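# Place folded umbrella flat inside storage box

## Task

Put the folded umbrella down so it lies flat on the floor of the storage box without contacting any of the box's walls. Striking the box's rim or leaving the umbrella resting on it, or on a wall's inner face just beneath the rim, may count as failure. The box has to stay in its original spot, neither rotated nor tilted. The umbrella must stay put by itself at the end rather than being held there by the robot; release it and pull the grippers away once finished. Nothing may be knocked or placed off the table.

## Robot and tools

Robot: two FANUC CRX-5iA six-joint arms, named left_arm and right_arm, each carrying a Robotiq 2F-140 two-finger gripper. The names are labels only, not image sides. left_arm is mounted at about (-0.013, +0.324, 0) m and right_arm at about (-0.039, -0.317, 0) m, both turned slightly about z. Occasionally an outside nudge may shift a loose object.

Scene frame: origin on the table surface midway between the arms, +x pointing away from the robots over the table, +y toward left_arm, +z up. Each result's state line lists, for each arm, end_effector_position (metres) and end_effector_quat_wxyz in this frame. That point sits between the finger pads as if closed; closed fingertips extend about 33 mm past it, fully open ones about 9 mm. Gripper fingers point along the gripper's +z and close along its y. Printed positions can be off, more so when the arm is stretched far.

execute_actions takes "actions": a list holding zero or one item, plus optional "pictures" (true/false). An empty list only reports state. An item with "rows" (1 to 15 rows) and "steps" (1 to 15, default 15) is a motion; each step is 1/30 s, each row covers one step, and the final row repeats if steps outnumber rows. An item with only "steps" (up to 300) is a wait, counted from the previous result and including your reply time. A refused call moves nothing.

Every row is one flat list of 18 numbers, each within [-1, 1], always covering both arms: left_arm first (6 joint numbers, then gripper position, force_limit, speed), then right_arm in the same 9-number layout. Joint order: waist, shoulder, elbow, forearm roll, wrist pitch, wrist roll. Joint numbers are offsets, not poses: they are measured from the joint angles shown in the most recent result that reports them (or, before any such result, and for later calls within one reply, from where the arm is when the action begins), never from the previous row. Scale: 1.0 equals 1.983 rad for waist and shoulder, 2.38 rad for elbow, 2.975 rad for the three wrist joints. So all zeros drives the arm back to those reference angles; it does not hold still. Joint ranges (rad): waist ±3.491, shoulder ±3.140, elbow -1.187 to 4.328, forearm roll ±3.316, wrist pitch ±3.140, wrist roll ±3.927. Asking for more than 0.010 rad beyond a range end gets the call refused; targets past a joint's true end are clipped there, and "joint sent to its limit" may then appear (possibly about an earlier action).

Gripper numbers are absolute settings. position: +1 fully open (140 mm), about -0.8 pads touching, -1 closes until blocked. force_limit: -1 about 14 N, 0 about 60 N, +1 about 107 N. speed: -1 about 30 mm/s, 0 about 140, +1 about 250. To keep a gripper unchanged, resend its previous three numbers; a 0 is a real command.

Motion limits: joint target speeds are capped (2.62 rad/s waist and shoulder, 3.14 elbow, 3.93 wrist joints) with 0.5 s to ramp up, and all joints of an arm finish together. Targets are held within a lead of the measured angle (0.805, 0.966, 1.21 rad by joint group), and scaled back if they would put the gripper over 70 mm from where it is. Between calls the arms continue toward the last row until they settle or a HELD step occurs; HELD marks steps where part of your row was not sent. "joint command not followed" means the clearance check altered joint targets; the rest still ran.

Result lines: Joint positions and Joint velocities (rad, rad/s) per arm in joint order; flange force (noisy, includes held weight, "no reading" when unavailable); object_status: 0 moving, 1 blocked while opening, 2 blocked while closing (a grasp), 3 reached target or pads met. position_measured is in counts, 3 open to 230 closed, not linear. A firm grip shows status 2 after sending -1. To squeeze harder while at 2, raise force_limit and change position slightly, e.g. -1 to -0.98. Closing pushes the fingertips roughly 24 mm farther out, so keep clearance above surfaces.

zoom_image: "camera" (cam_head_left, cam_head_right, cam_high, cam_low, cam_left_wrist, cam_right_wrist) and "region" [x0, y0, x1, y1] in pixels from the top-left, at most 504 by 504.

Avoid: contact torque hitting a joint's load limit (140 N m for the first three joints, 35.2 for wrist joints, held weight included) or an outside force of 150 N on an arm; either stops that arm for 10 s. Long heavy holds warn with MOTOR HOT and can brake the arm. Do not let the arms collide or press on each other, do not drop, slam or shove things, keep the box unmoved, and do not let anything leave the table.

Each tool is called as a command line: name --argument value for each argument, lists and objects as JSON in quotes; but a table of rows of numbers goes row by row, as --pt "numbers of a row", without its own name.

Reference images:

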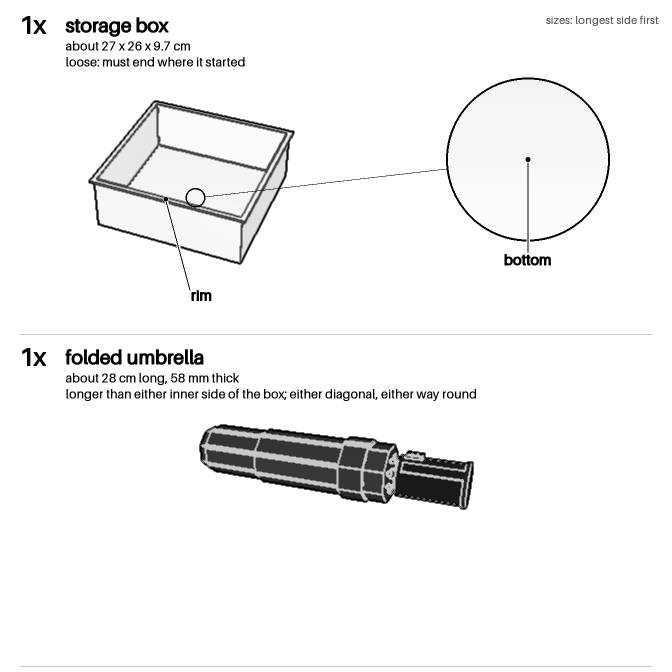

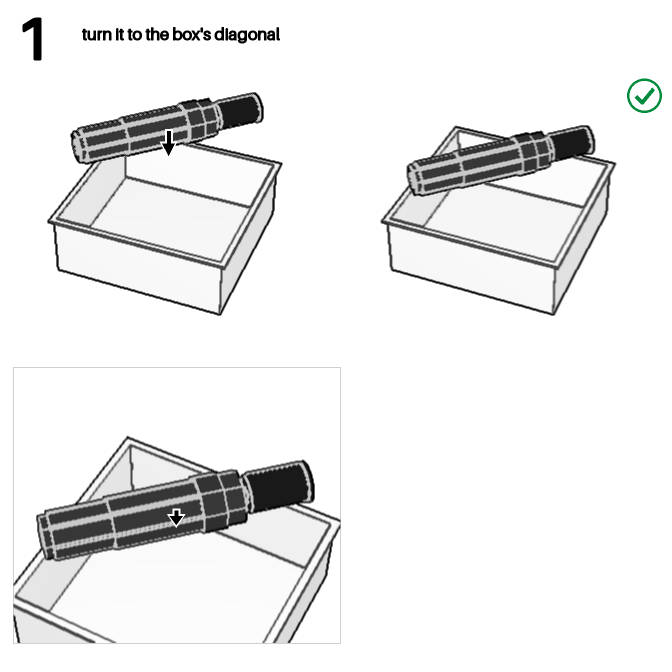

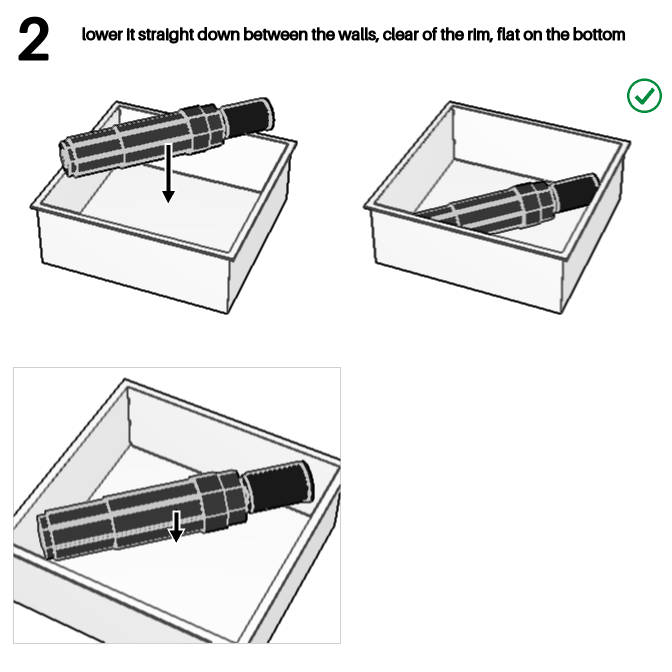

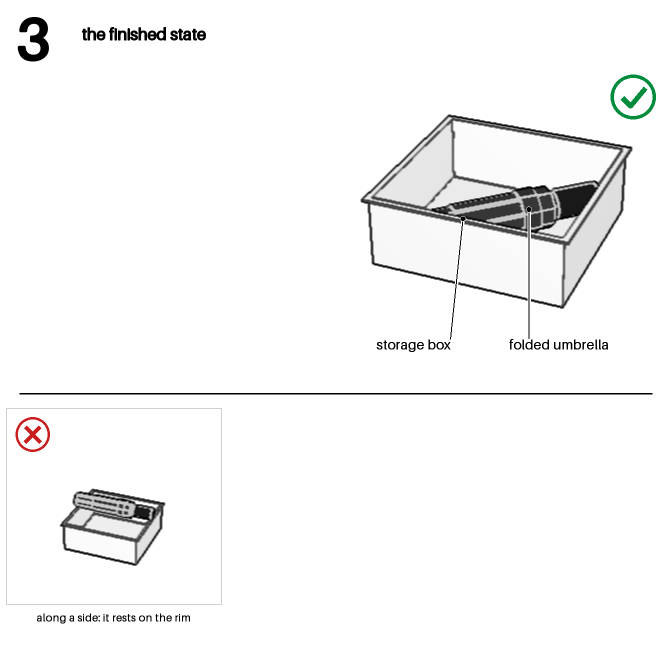

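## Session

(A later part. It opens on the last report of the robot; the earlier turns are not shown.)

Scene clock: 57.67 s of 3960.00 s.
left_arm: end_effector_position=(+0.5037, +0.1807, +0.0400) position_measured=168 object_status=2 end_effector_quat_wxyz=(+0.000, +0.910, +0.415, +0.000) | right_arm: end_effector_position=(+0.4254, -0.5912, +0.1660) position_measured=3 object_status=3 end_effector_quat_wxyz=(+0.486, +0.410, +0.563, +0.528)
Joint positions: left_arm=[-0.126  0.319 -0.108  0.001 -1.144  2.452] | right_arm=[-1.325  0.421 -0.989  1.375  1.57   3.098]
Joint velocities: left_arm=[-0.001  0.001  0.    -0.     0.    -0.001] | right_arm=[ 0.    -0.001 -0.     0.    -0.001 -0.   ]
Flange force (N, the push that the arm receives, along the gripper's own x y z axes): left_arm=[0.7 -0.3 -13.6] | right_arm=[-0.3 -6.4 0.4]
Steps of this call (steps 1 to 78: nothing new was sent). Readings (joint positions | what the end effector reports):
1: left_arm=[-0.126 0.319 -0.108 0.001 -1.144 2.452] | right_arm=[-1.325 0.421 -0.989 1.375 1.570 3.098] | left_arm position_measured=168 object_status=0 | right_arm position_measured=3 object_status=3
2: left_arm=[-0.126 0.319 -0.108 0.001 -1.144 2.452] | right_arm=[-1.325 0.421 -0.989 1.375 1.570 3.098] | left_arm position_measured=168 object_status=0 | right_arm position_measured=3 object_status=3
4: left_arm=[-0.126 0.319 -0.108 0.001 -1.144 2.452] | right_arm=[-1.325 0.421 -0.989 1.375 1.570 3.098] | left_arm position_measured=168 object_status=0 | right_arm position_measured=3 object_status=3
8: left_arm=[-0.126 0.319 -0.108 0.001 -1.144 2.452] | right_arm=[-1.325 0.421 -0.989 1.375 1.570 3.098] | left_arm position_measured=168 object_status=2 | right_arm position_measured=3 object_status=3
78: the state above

execute_actions --actions '[{"rows":[[0,-0.0444,0.086,0,-0.098,0,-1,0,-0.3,0,0,0,0,0,0,1,0,0]],"steps":15}]' --pictures false

execute_actions --actions '[{"steps":8}]'

Scene clock: 64.67 s of 3960.00 s.
left_arm: end_effector_position=(+0.5039, +0.1807, +0.1699) position_measured=168 object_status=2 end_effector_quat_wxyz=(+0.001, +0.910, +0.415, +0.001) | right_arm: end_effector_position=(+0.4254, -0.5912, +0.1660) position_measured=3 object_status=3 end_effector_quat_wxyz=(+0.486, +0.410, +0.563, +0.528)
Joint positions: left_arm=[-0.126  0.231  0.096  0.001 -1.435  2.452] | right_arm=[-1.325  0.421 -0.989  1.375  1.57   3.098]
Joint velocities: left_arm=[ 0.    -0.001  0.003  0.001 -0.019 -0.   ] | right_arm=[ 0.001 -0.001  0.001  0.    -0.001 -0.   ]
Flange force (N, the push that the arm receives, along the gripper's own x y z axes): left_arm=[-1.8 -1.4 -7.2] | right_arm=[0.8 -3.8 0.2]
Steps of this call (steps 1 to 90: nothing new was sent; then 3.50 s passed at rest; steps 91 to 105: all 15 steps of this action). Readings (joint positions | what the end effector reports):
91: left_arm=[-0.126 0.319 -0.107 0.001 -1.144 2.452] | right_arm=[-1.325 0.421 -0.989 1.375 1.570 3.098] | left_arm position_measured=168 object_status=2 | right_arm position_measured=3 object_status=3
92: left_arm=[-0.126 0.318 -0.105 0.001 -1.147 2.452] | right_arm=[-1.325 0.421 -0.989 1.375 1.570 3.098] | left_arm position_measured=168 object_status=2 | right_arm position_measured=3 object_status=3
94: left_arm=[-0.126 0.309 -0.083 0.001 -1.178 2.452] | right_arm=[-1.325 0.421 -0.989 1.375 1.570 3.098] | left_arm position_measured=168 object_status=2 | right_arm position_measured=3 object_status=3
98: left_arm=[-0.126 0.270 0.008 0.001 -1.307 2.452] | right_arm=[-1.325 0.421 -0.989 1.375 1.570 3.098] | left_arm position_measured=168 object_status=2 | right_arm position_measured=3 object_status=3
105: the state above

Scene clock: 64.93 s of 3960.00 s.
left_arm: end_effector_position=(+0.5040, +0.1807, +0.1703) position_measured=168 object_status=2 end_effector_quat_wxyz=(+0.001, +0.910, +0.415, +0.001) | right_arm: end_effector_position=(+0.4254, -0.5912, +0.1660) position_measured=3 object_status=3 end_effector_quat_wxyz=(+0.486, +0.410, +0.563, +0.528)
Joint positions: left_arm=[-0.126  0.231  0.097  0.001 -1.435  2.452] | right_arm=[-1.325  0.421 -0.989  1.375  1.57   3.098]
Joint velocities: left_arm=[-0.    -0.001  0.     0.001  0.    -0.   ] | right_arm=[ 0.     0.001 -0.     0.001 -0.001  0.   ]
Flange force (N, the push that the arm receives, along the gripper's own x y z axes): left_arm=[2.0 3.7 0.8] | right_arm=[-0.2 -5.8 1.0]
Steps of this call (steps 1 to 8: the robot went on to your last target). Readings (joint positions | what the end effector reports):
1: left_arm=[-0.126 0.231 0.097 0.001 -1.435 2.452] | right_arm=[-1.325 0.421 -0.989 1.375 1.570 3.098] | left_arm position_measured=168 object_status=2 | right_arm position_measured=3 object_status=3
2: left_arm=[-0.126 0.231 0.097 0.001 -1.435 2.452] | right_arm=[-1.325 0.421 -0.989 1.375 1.570 3.098] | left_arm position_measured=168 object_status=2 | right_arm position_measured=3 object_status=3
4: left_arm=[-0.126 0.231 0.097 0.001 -1.435 2.452] | right_arm=[-1.325 0.421 -0.989 1.375 1.570 3.098] | left_arm position_measured=168 object_status=2 | right_arm position_measured=3 object_status=3
8: the state above

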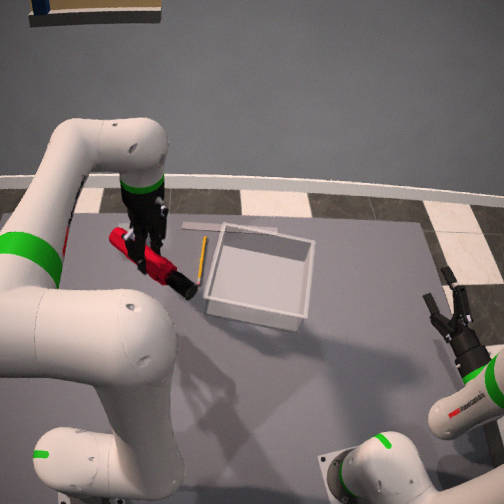

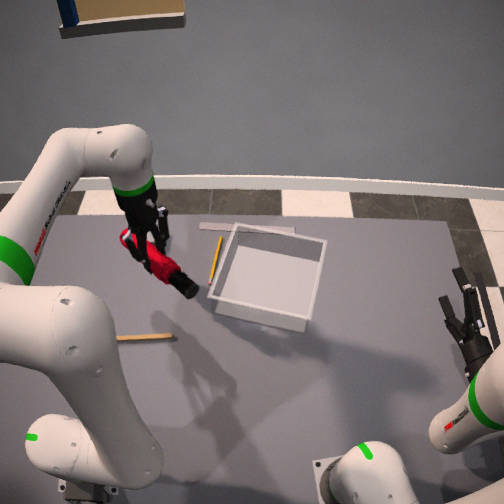

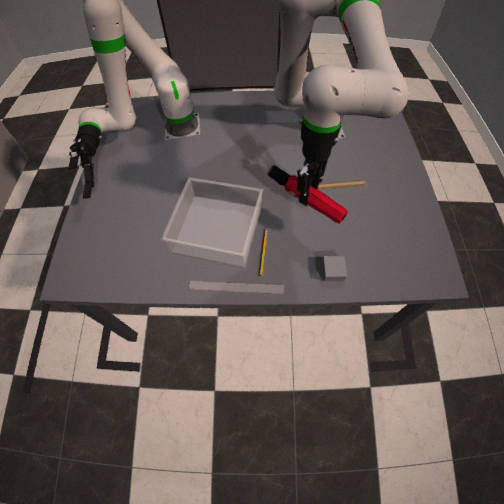

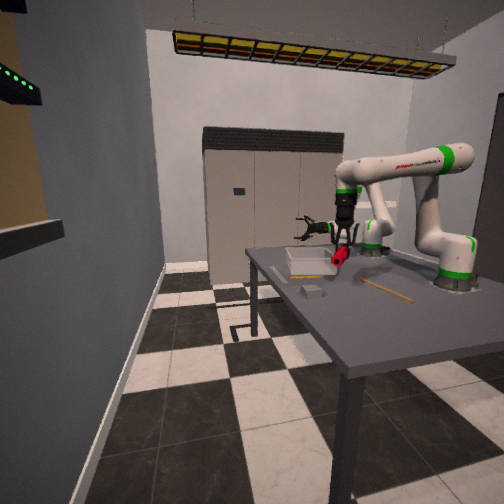

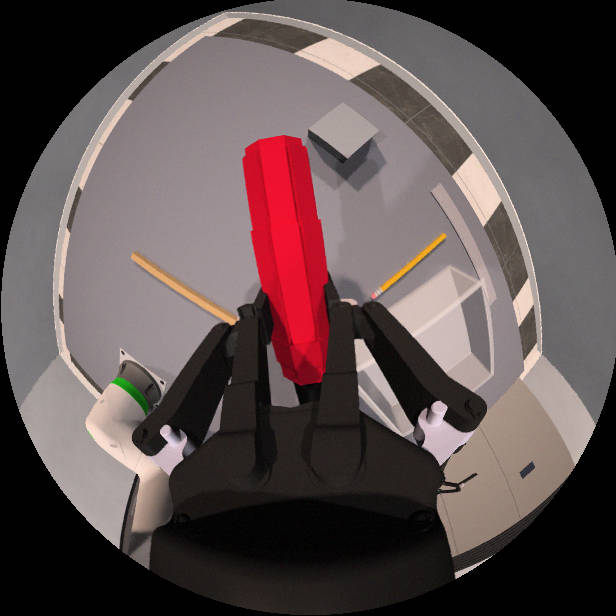

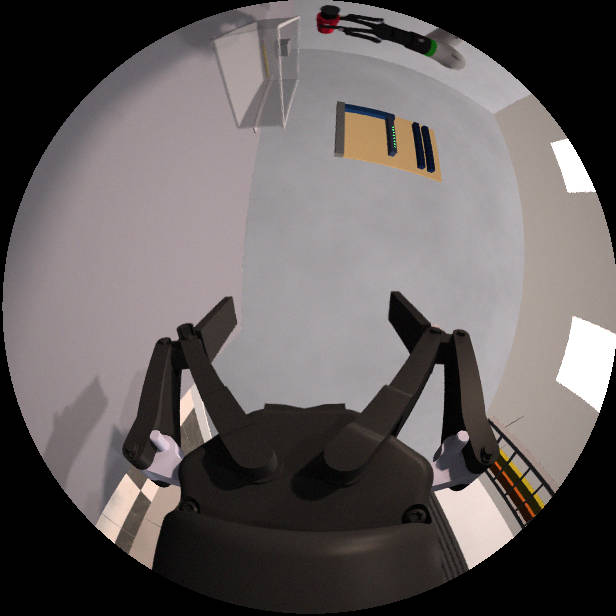

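zoom_image --camera "cam_high" --region '[140, 160, 300, 290]'

Region (140, 160, 300, 290) of cam_high's 504x504 image, scaled by 3.150, with more detail than that image has; it fills the top 410 rows of this view, and the rest is white.

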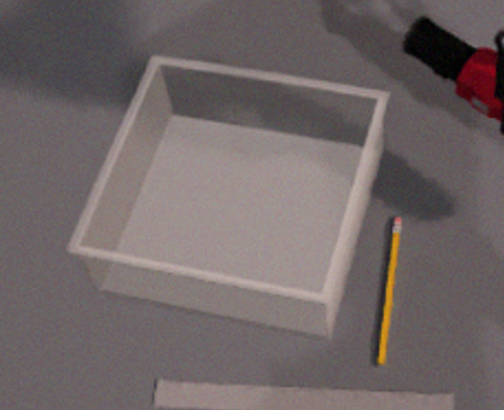

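execute_actions --actions '[{"rows":[[-0.06,0.069,0.089,0,-0.025,0.016,-1,0,-0.3,0,0,0,0,0,0,1,0,0],[-0.12,0.138,0.178,0,-0.05,0.031,-1,0,-0.3,0,0,0,0,0,0,1,0,0],[-0.12,0.138,0.178,0,-0.05,0.031,-1,0,-0.3,0,0,0,0,0,0,1,0,0],[-0.12,0.138,0.178,0,-0.05,0.031,-1,0,-0.3,0,0,0,0,0,0,1,0,0],[-0.18,0.207,0.266,0,-0.075,0.047,-1,0,-0.3,0,0,0,0,0,0,1,0,0],[-0.18,0.207,0.266,0,-0.075,0.047,-1,0,-0.3,0,0,0,0,0,0,1,0,0],[-0.18,0.207,0.266,0,-0.075,0.047,-1,0,-0.3,0,0,0,0,0,0,1,0,0],[-0.2385,0.276,0.355,0,-0.1005,0.062,-1,0,-0.3,0,0,0,0,0,0,1,0,0]],"steps":15}]' --pictures false

execute_actions --actions '[{"steps":30}]'

Scene clock: 82.30 s of 3960.00 s.
left_arm: end_effector_position=(+0.5579, +0.0495, +0.1930) position_measured=168 object_status=2 end_effector_quat_wxyz=(+0.001, +0.935, +0.355, +0.000) | right_arm: end_effector_position=(+0.4254, -0.5912, +0.1660) position_measured=3 object_status=3 end_effector_quat_wxyz=(+0.486, +0.410, +0.563, +0.528)
Joint positions: left_arm=[-0.342  0.481  0.483  0.001 -1.571  2.536] | right_arm=[-1.325  0.421 -0.989  1.375  1.57   3.098]
Joint velocities: left_arm=[-0.545  0.632  0.975 -0.002 -0.343  0.209] | right_arm=[ 0.     0.     0.    -0.    -0.002  0.   ]
Flange force (N, the push that the arm receives, along the gripper's own x y z axes): left_arm=[5.3 5.4 -0.6] | right_arm=[0.4 -4.8 1.9]
Steps of this call (steps 1 to 15: the robot went on to your last target; steps 16 to 90: nothing new was sent; then 13.87 s passed at rest; steps 91 to 105: all 15 steps of this action). Readings (joint positions | what the end effector reports):
91: left_arm=[-0.126 0.231 0.097 0.001 -1.435 2.452] | right_arm=[-1.325 0.421 -0.989 1.375 1.570 3.098] | left_arm position_measured=168 object_status=2 | right_arm position_measured=3 object_status=3
92: left_arm=[-0.127 0.232 0.100 0.001 -1.436 2.452] | right_arm=[-1.325 0.421 -0.989 1.375 1.570 3.098] | left_arm position_measured=168 object_status=2 | right_arm position_measured=3 object_status=3
94: left_arm=[-0.141 0.249 0.125 0.001 -1.445 2.458] | right_arm=[-1.325 0.421 -0.989 1.375 1.570 3.098] | left_arm position_measured=168 object_status=2 | right_arm position_measured=3 object_status=3
98: left_arm=[-0.211 0.329 0.249 0.001 -1.488 2.485] | right_arm=[-1.325 0.421 -0.989 1.375 1.570 3.098] | left_arm position_measured=168 object_status=2 | right_arm position_measured=3 object_status=3
105: the state above

Scene clock: 83.30 s of 3960.00 s.
left_arm: end_effector_position=(+0.5504, -0.1307, +0.1906) position_measured=168 object_status=2 end_effector_quat_wxyz=(+0.000, +0.960, +0.280, -0.000) | right_arm: end_effector_position=(+0.4254, -0.5912, +0.1660) position_measured=3 object_status=3 end_effector_quat_wxyz=(+0.486, +0.410, +0.563, +0.528)
Joint positions: left_arm=[-0.599  0.778  0.942  0.001 -1.734  2.636] | right_arm=[-1.325  0.421 -0.989  1.375  1.57   3.098]
Joint velocities: left_arm=[-0.001 -0.    -0.    -0.001 -0.     0.   ] | right_arm=[-0.    -0.    -0.001  0.001 -0.002  0.001]
Flange force (N, the push that the arm receives, along the gripper's own x y z axes): left_arm=no reading | right_arm=[0.3 -5.3 0.9]
Steps of this call (steps 1 to 30: the robot went on to your last target). Readings (joint positions | what the end effector reports):
1: left_arm=[-0.360 0.502 0.516 0.001 -1.583 2.543] | right_arm=[-1.325 0.421 -0.989 1.375 1.570 3.098] | left_arm position_measured=168 object_status=2 | right_arm position_measured=3 object_status=3
2: left_arm=[-0.379 0.523 0.548 0.001 -1.595 2.550] | right_arm=[-1.325 0.421 -0.989 1.375 1.570 3.098] | left_arm position_measured=168 object_status=2 | right_arm position_measured=3 object_status=3
4: left_arm=[-0.415 0.566 0.614 0.001 -1.618 2.565] | right_arm=[-1.325 0.421 -0.989 1.375 1.570 3.098] | left_arm position_measured=168 object_status=2 | right_arm position_measured=3 object_status=3
8: left_arm=[-0.488 0.649 0.743 0.001 -1.664 2.593] | right_arm=[-1.325 0.421 -0.989 1.375 1.570 3.098] | left_arm position_measured=168 object_status=2 | right_arm position_measured=3 object_status=3
30: the state above

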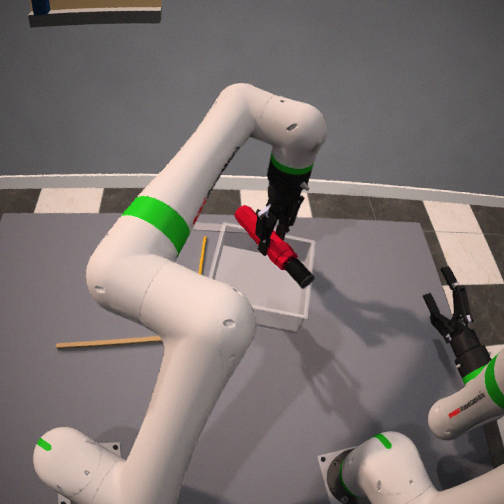

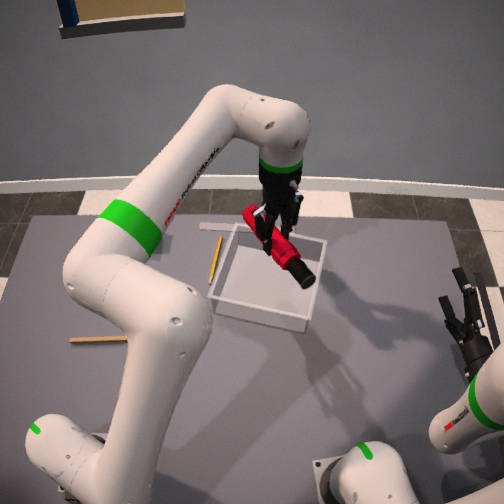

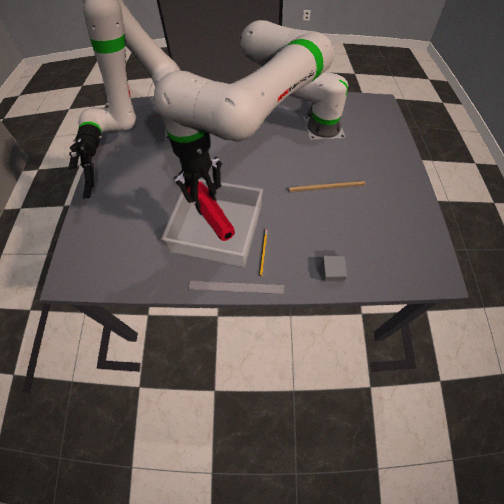

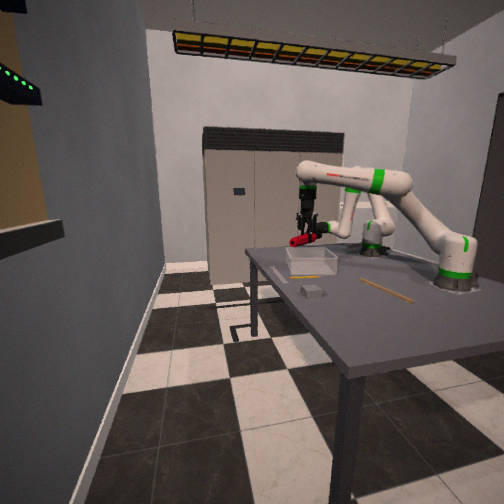

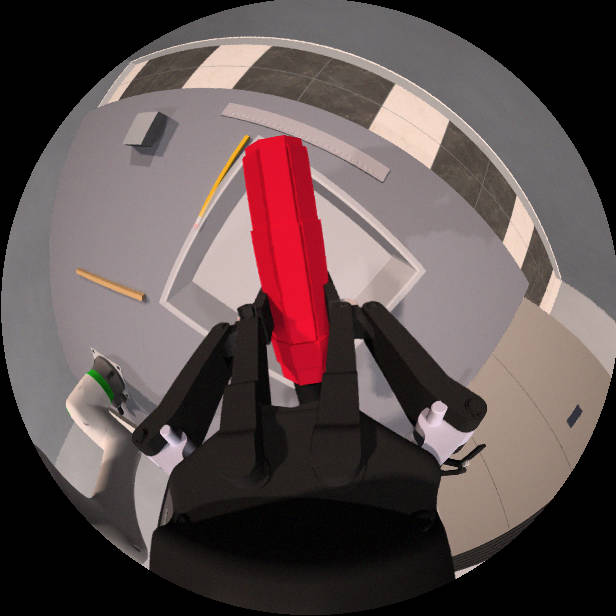

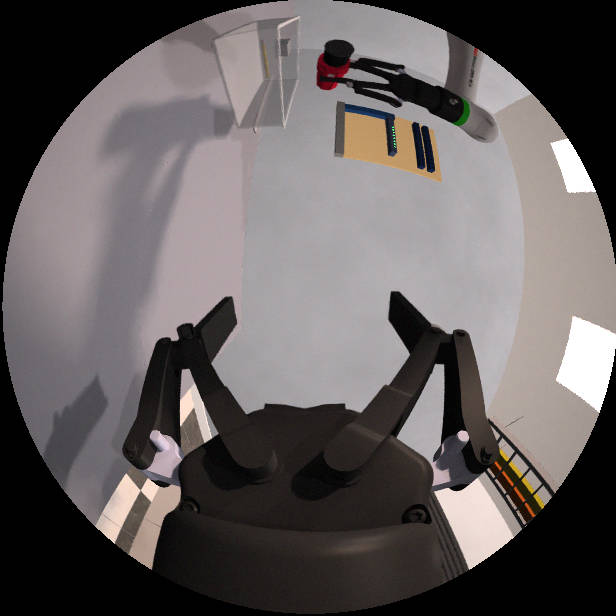

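zoom_image --camera "cam_high" --region '[140, 150, 300, 290]'

zoom_image --camera "cam_head_left" --region '[190, 190, 340, 340]'

Region (140, 150, 300, 290) of cam_high's 504x504 image, scaled by 3.150, with more detail than that image has; it fills the top 441 rows of this view, and the rest is white.

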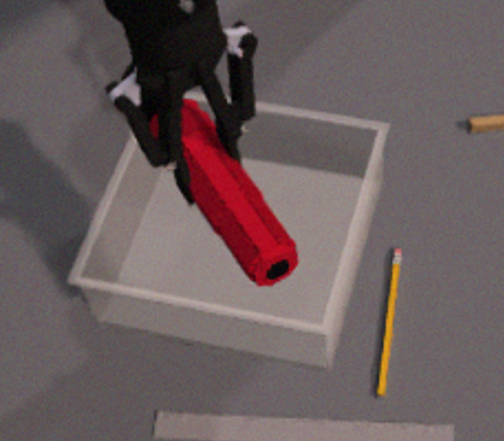

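Region (190, 190, 340, 340) of cam_head_left's 504x504 image, scaled by 3.360, with more detail than that image has.

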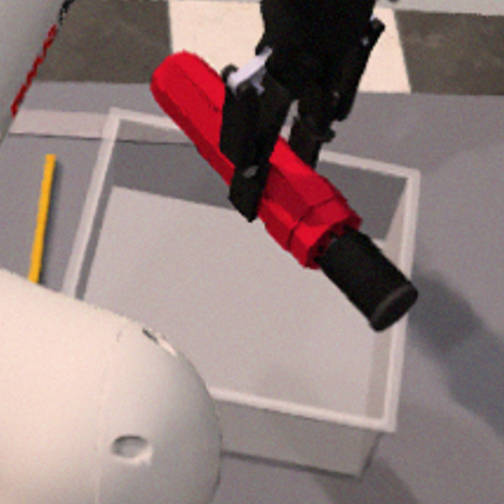

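execute_actions --actions '[{"rows":[[0,-0.0077,-0.0458,0,0.0313,0,-1,0,-0.3,0,0,0,0,0,0,1,0,0]],"steps":15}]'

zoom_image --camera "cam_high" --region '[140, 150, 300, 290]'

zoom_image --camera "cam_head_right" --region '[200, 190, 350, 340]'

Scene clock: 99.63 s of 3960.00 s.
left_arm: end_effector_position=(+0.5504, -0.1307, +0.1550) position_measured=168 object_status=2 end_effector_quat_wxyz=(+0.000, +0.960, +0.280, -0.000) | right_arm: end_effector_position=(+0.4254, -0.5912, +0.1660) position_measured=3 object_status=3 end_effector_quat_wxyz=(+0.486, +0.410, +0.563, +0.528)
Joint positions: left_arm=[-0.599  0.763  0.833  0.001 -1.641  2.636] | right_arm=[-1.325  0.421 -0.989  1.375  1.57   3.098]
Joint velocities: left_arm=[-0.    -0.001 -0.001  0.001  0.     0.   ] | right_arm=[ 0.001 -0.     0.     0.001  0.002  0.001]
Flange force (N, the push that the arm receives, along the gripper's own x y z axes): left_arm=[0.8 3.8 1.7] | right_arm=[1.1 -4.2 1.1]
Steps of this call (steps 1 to 15: the robot went on to your last target; steps 16 to 90: nothing new was sent; then 12.83 s passed at rest; steps 91 to 105: all 15 steps of this action). Readings (joint positions | what the end effector reports):
91: left_arm=[-0.599 0.778 0.942 0.001 -1.734 2.636] | right_arm=[-1.325 0.421 -0.989 1.375 1.570 3.098] | left_arm position_measured=168 object_status=2 | right_arm position_measured=3 object_status=3
92: left_arm=[-0.599 0.778 0.940 0.001 -1.732 2.636] | right_arm=[-1.325 0.421 -0.989 1.375 1.570 3.098] | left_arm position_measured=168 object_status=2 | right_arm position_measured=3 object_status=3
94: left_arm=[-0.599 0.775 0.915 0.001 -1.711 2.636] | right_arm=[-1.325 0.421 -0.989 1.375 1.570 3.098] | left_arm position_measured=168 object_status=2 | right_arm position_measured=3 object_status=3
98: left_arm=[-0.599 0.764 0.839 0.001 -1.647 2.636] | right_arm=[-1.325 0.421 -0.989 1.375 1.570 3.098] | left_arm position_measured=168 object_status=2 | right_arm position_measured=3 object_status=3
105: the state above

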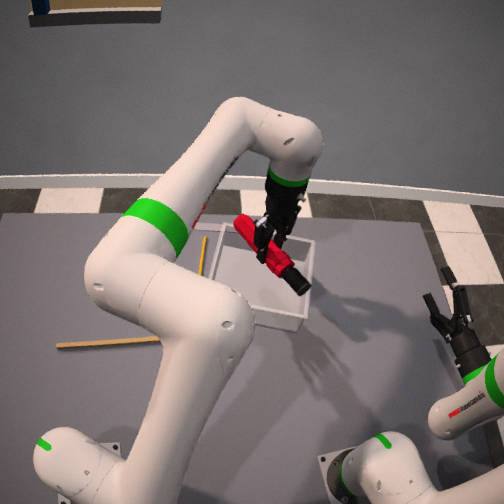

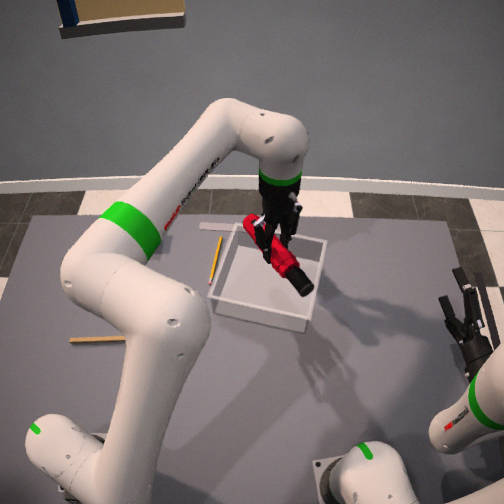

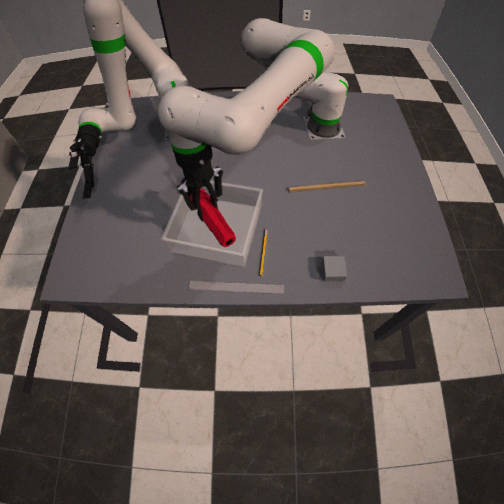

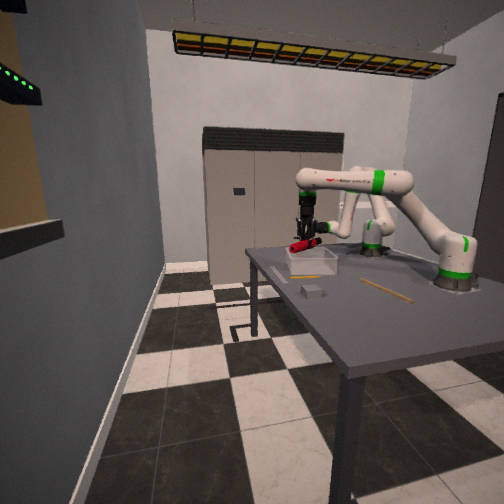

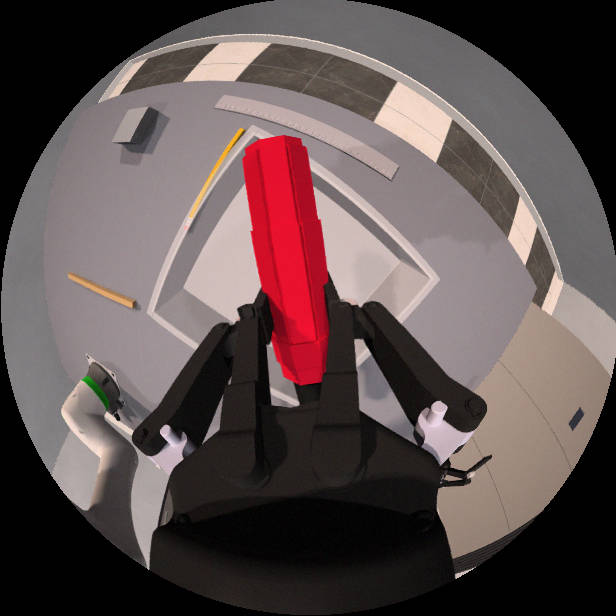

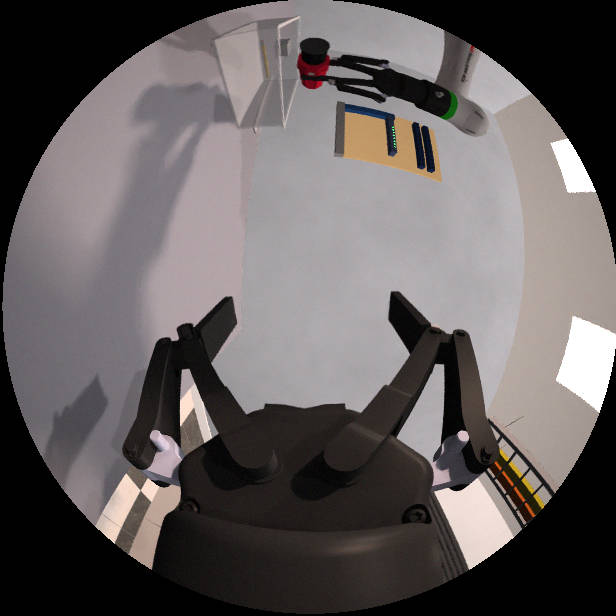

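Region (140, 150, 300, 290) of cam_high's 504x504 image, scaled by 3.150, with more detail than that image has; it fills the top 441 rows of this view, and the rest is white.

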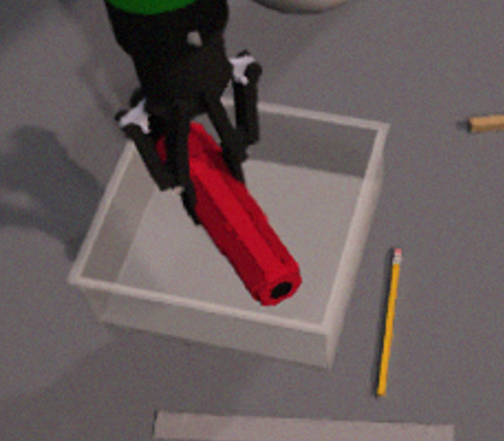

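Region (200, 190, 350, 340) of cam_head_right's 504x504 image, scaled by 3.360, with more detail than that image has.

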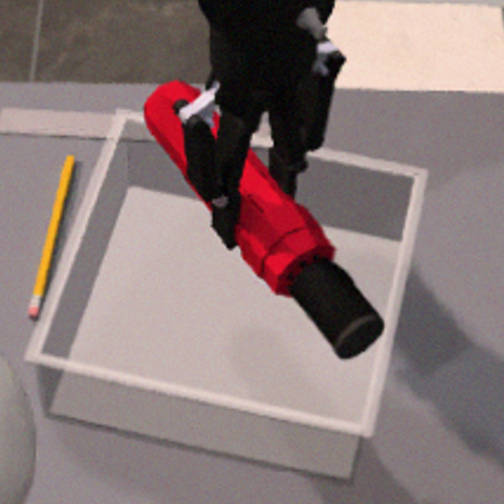

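zoom_image --camera "cam_head_left" --region '[190, 190, 340, 340]'

zoom_image --camera "cam_left_wrist" --region '[130, 90, 460, 420]'

Region (190, 190, 340, 340) of cam_head_left's 504x504 image, scaled by 3.360, with more detail than that image has.

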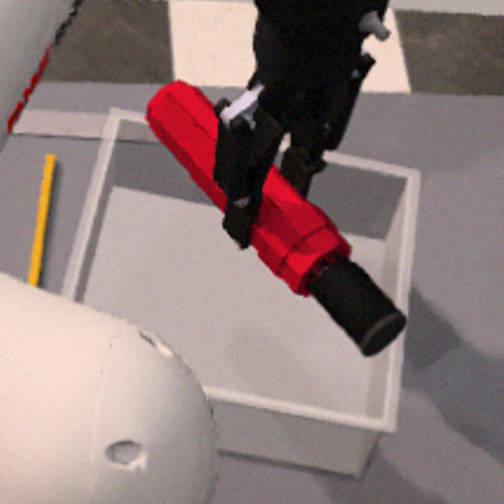

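Region (130, 90, 460, 420) of cam_left_wrist's 616x616 image, scaled by 1.527, with more detail than that image has.

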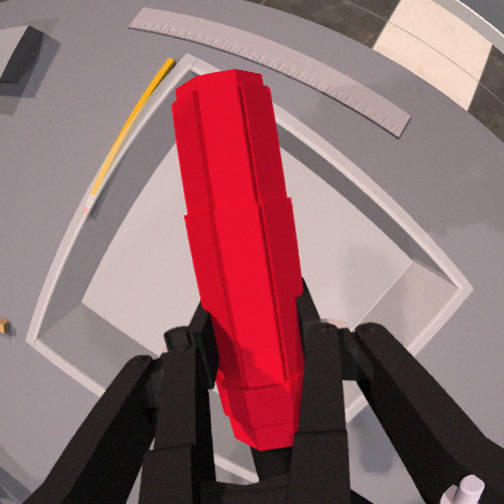

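execute_actions --actions '[{"rows":[[0.0023,-0.0374,-0.0508,0,0.0158,0.0087,-1,0,-0.3,0,0,0,0,0,0,1,0,0]],"steps":15}]'

zoom_image --camera "cam_high" --region '[140, 150, 300, 290]'

zoom_image --camera "cam_head_left" --region '[190, 190, 340, 340]'

zoom_image --camera "cam_left_wrist" --region '[130, 90, 460, 420]'

Scene clock: 127.63 s of 3960.00 s.
left_arm: end_effector_position=(+0.5334, -0.1179, +0.1551) position_measured=168 object_status=2 end_effector_quat_wxyz=(+0.000, +0.956, +0.295, -0.000) | right_arm: end_effector_position=(+0.4254, -0.5912, +0.1660) position_measured=3 object_status=3 end_effector_quat_wxyz=(+0.486, +0.410, +0.563, +0.528)
Joint positions: left_arm=[-0.594  0.689  0.712  0.001 -1.594  2.662] | right_arm=[-1.325  0.421 -0.989  1.375  1.57   3.098]
Joint velocities: left_arm=[ 0.001 -0.001 -0.001 -0.002  0.     0.   ] | right_arm=[-0.     0.     0.    -0.002 -0.    -0.   ]
Flange force (N, the push that the arm receives, along the gripper's own x y z axes): left_arm=[0.6 2.7 2.0] | right_arm=[1.1 -4.2 2.4]
Steps of this call (steps 1 to 15: the robot went on to your last target; steps 16 to 90: nothing new was sent; then 24.50 s passed at rest; steps 91 to 105: all 15 steps of this action). Readings (joint positions | what the end effector reports):
91: left_arm=[-0.599 0.763 0.833 0.001 -1.641 2.636] | right_arm=[-1.325 0.421 -0.989 1.375 1.570 3.098] | left_arm position_measured=168 object_status=2 | right_arm position_measured=3 object_status=3
92: left_arm=[-0.599 0.762 0.830 0.001 -1.640 2.637] | right_arm=[-1.325 0.421 -0.989 1.375 1.570 3.098] | left_arm position_measured=168 object_status=2 | right_arm position_measured=3 object_status=3
94: left_arm=[-0.598 0.746 0.805 0.001 -1.630 2.642] | right_arm=[-1.325 0.421 -0.989 1.375 1.570 3.098] | left_arm position_measured=168 object_status=2 | right_arm position_measured=3 object_status=3
98: left_arm=[-0.595 0.695 0.722 0.001 -1.598 2.660] | right_arm=[-1.325 0.421 -0.989 1.375 1.570 3.098] | left_arm position_measured=168 object_status=2 | right_arm position_measured=3 object_status=3
105: the state above

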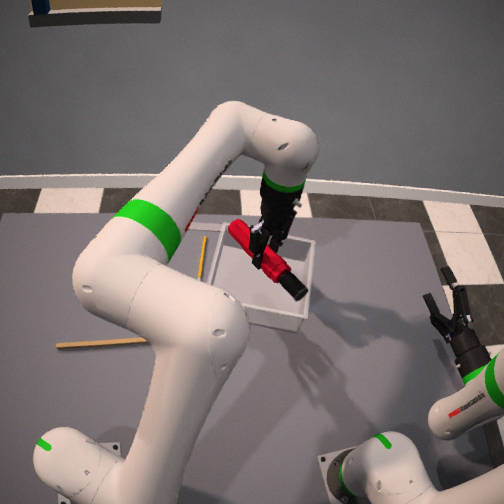

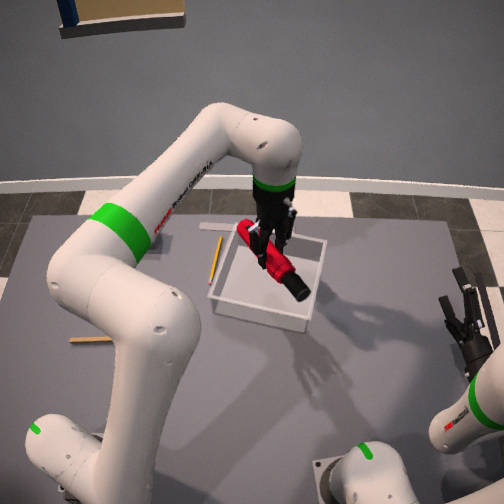

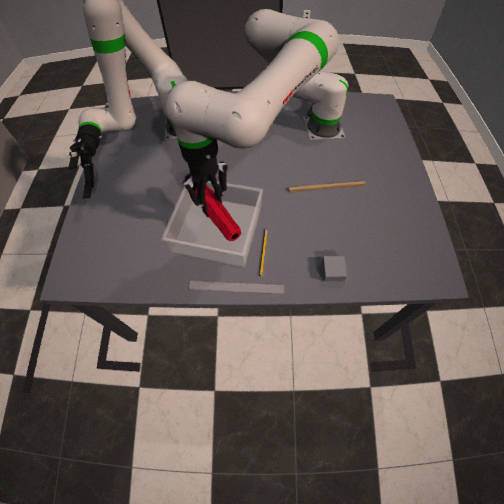

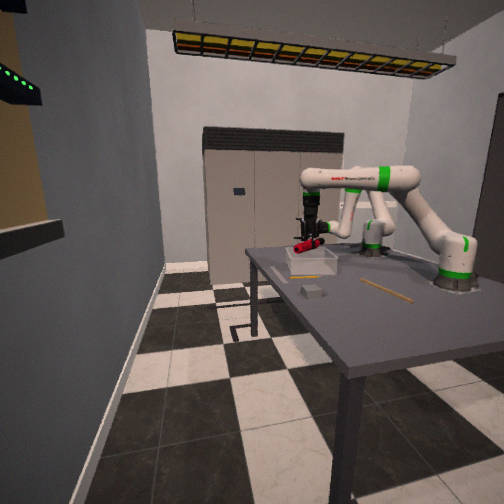

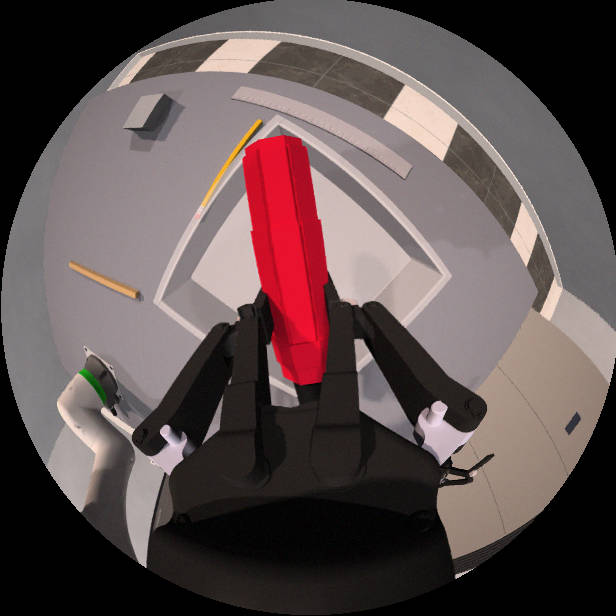

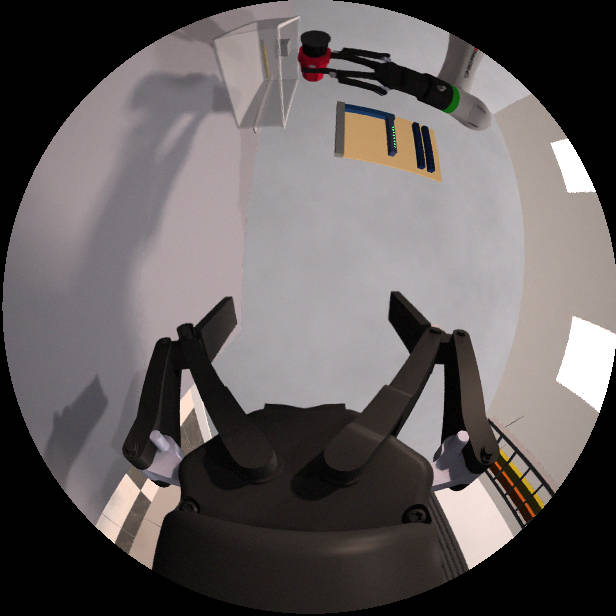

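Region (140, 150, 300, 290) of cam_high's 504x504 image, scaled by 3.150, with more detail than that image has; it fills the top 441 rows of this view, and the rest is white.

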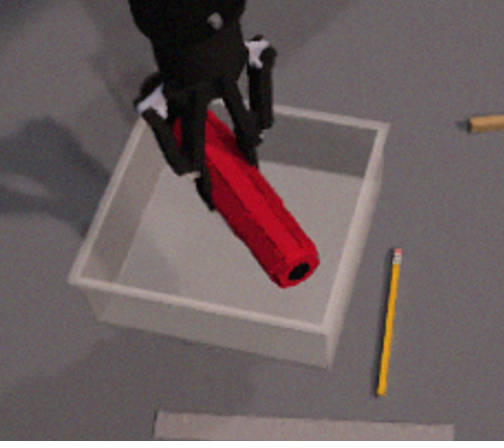

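Region (190, 190, 340, 340) of cam_head_left's 504x504 image, scaled by 3.360, with more detail than that image has.

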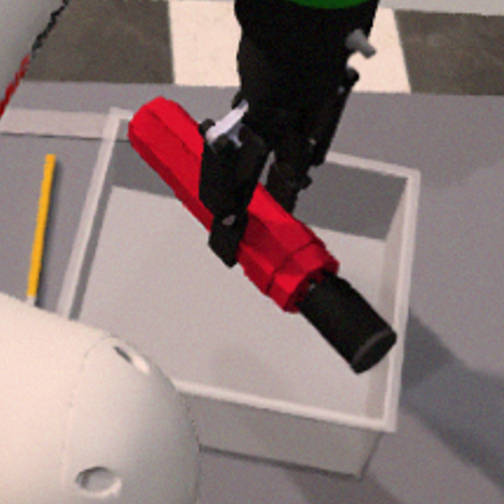

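Region (130, 90, 460, 420) of cam_left_wrist's 616x616 image, scaled by 1.527, with more detail than that image has.

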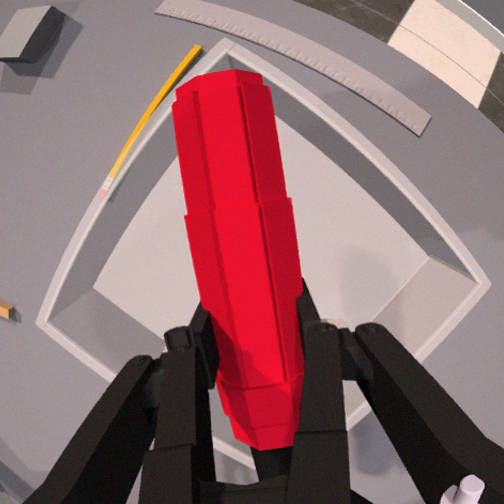

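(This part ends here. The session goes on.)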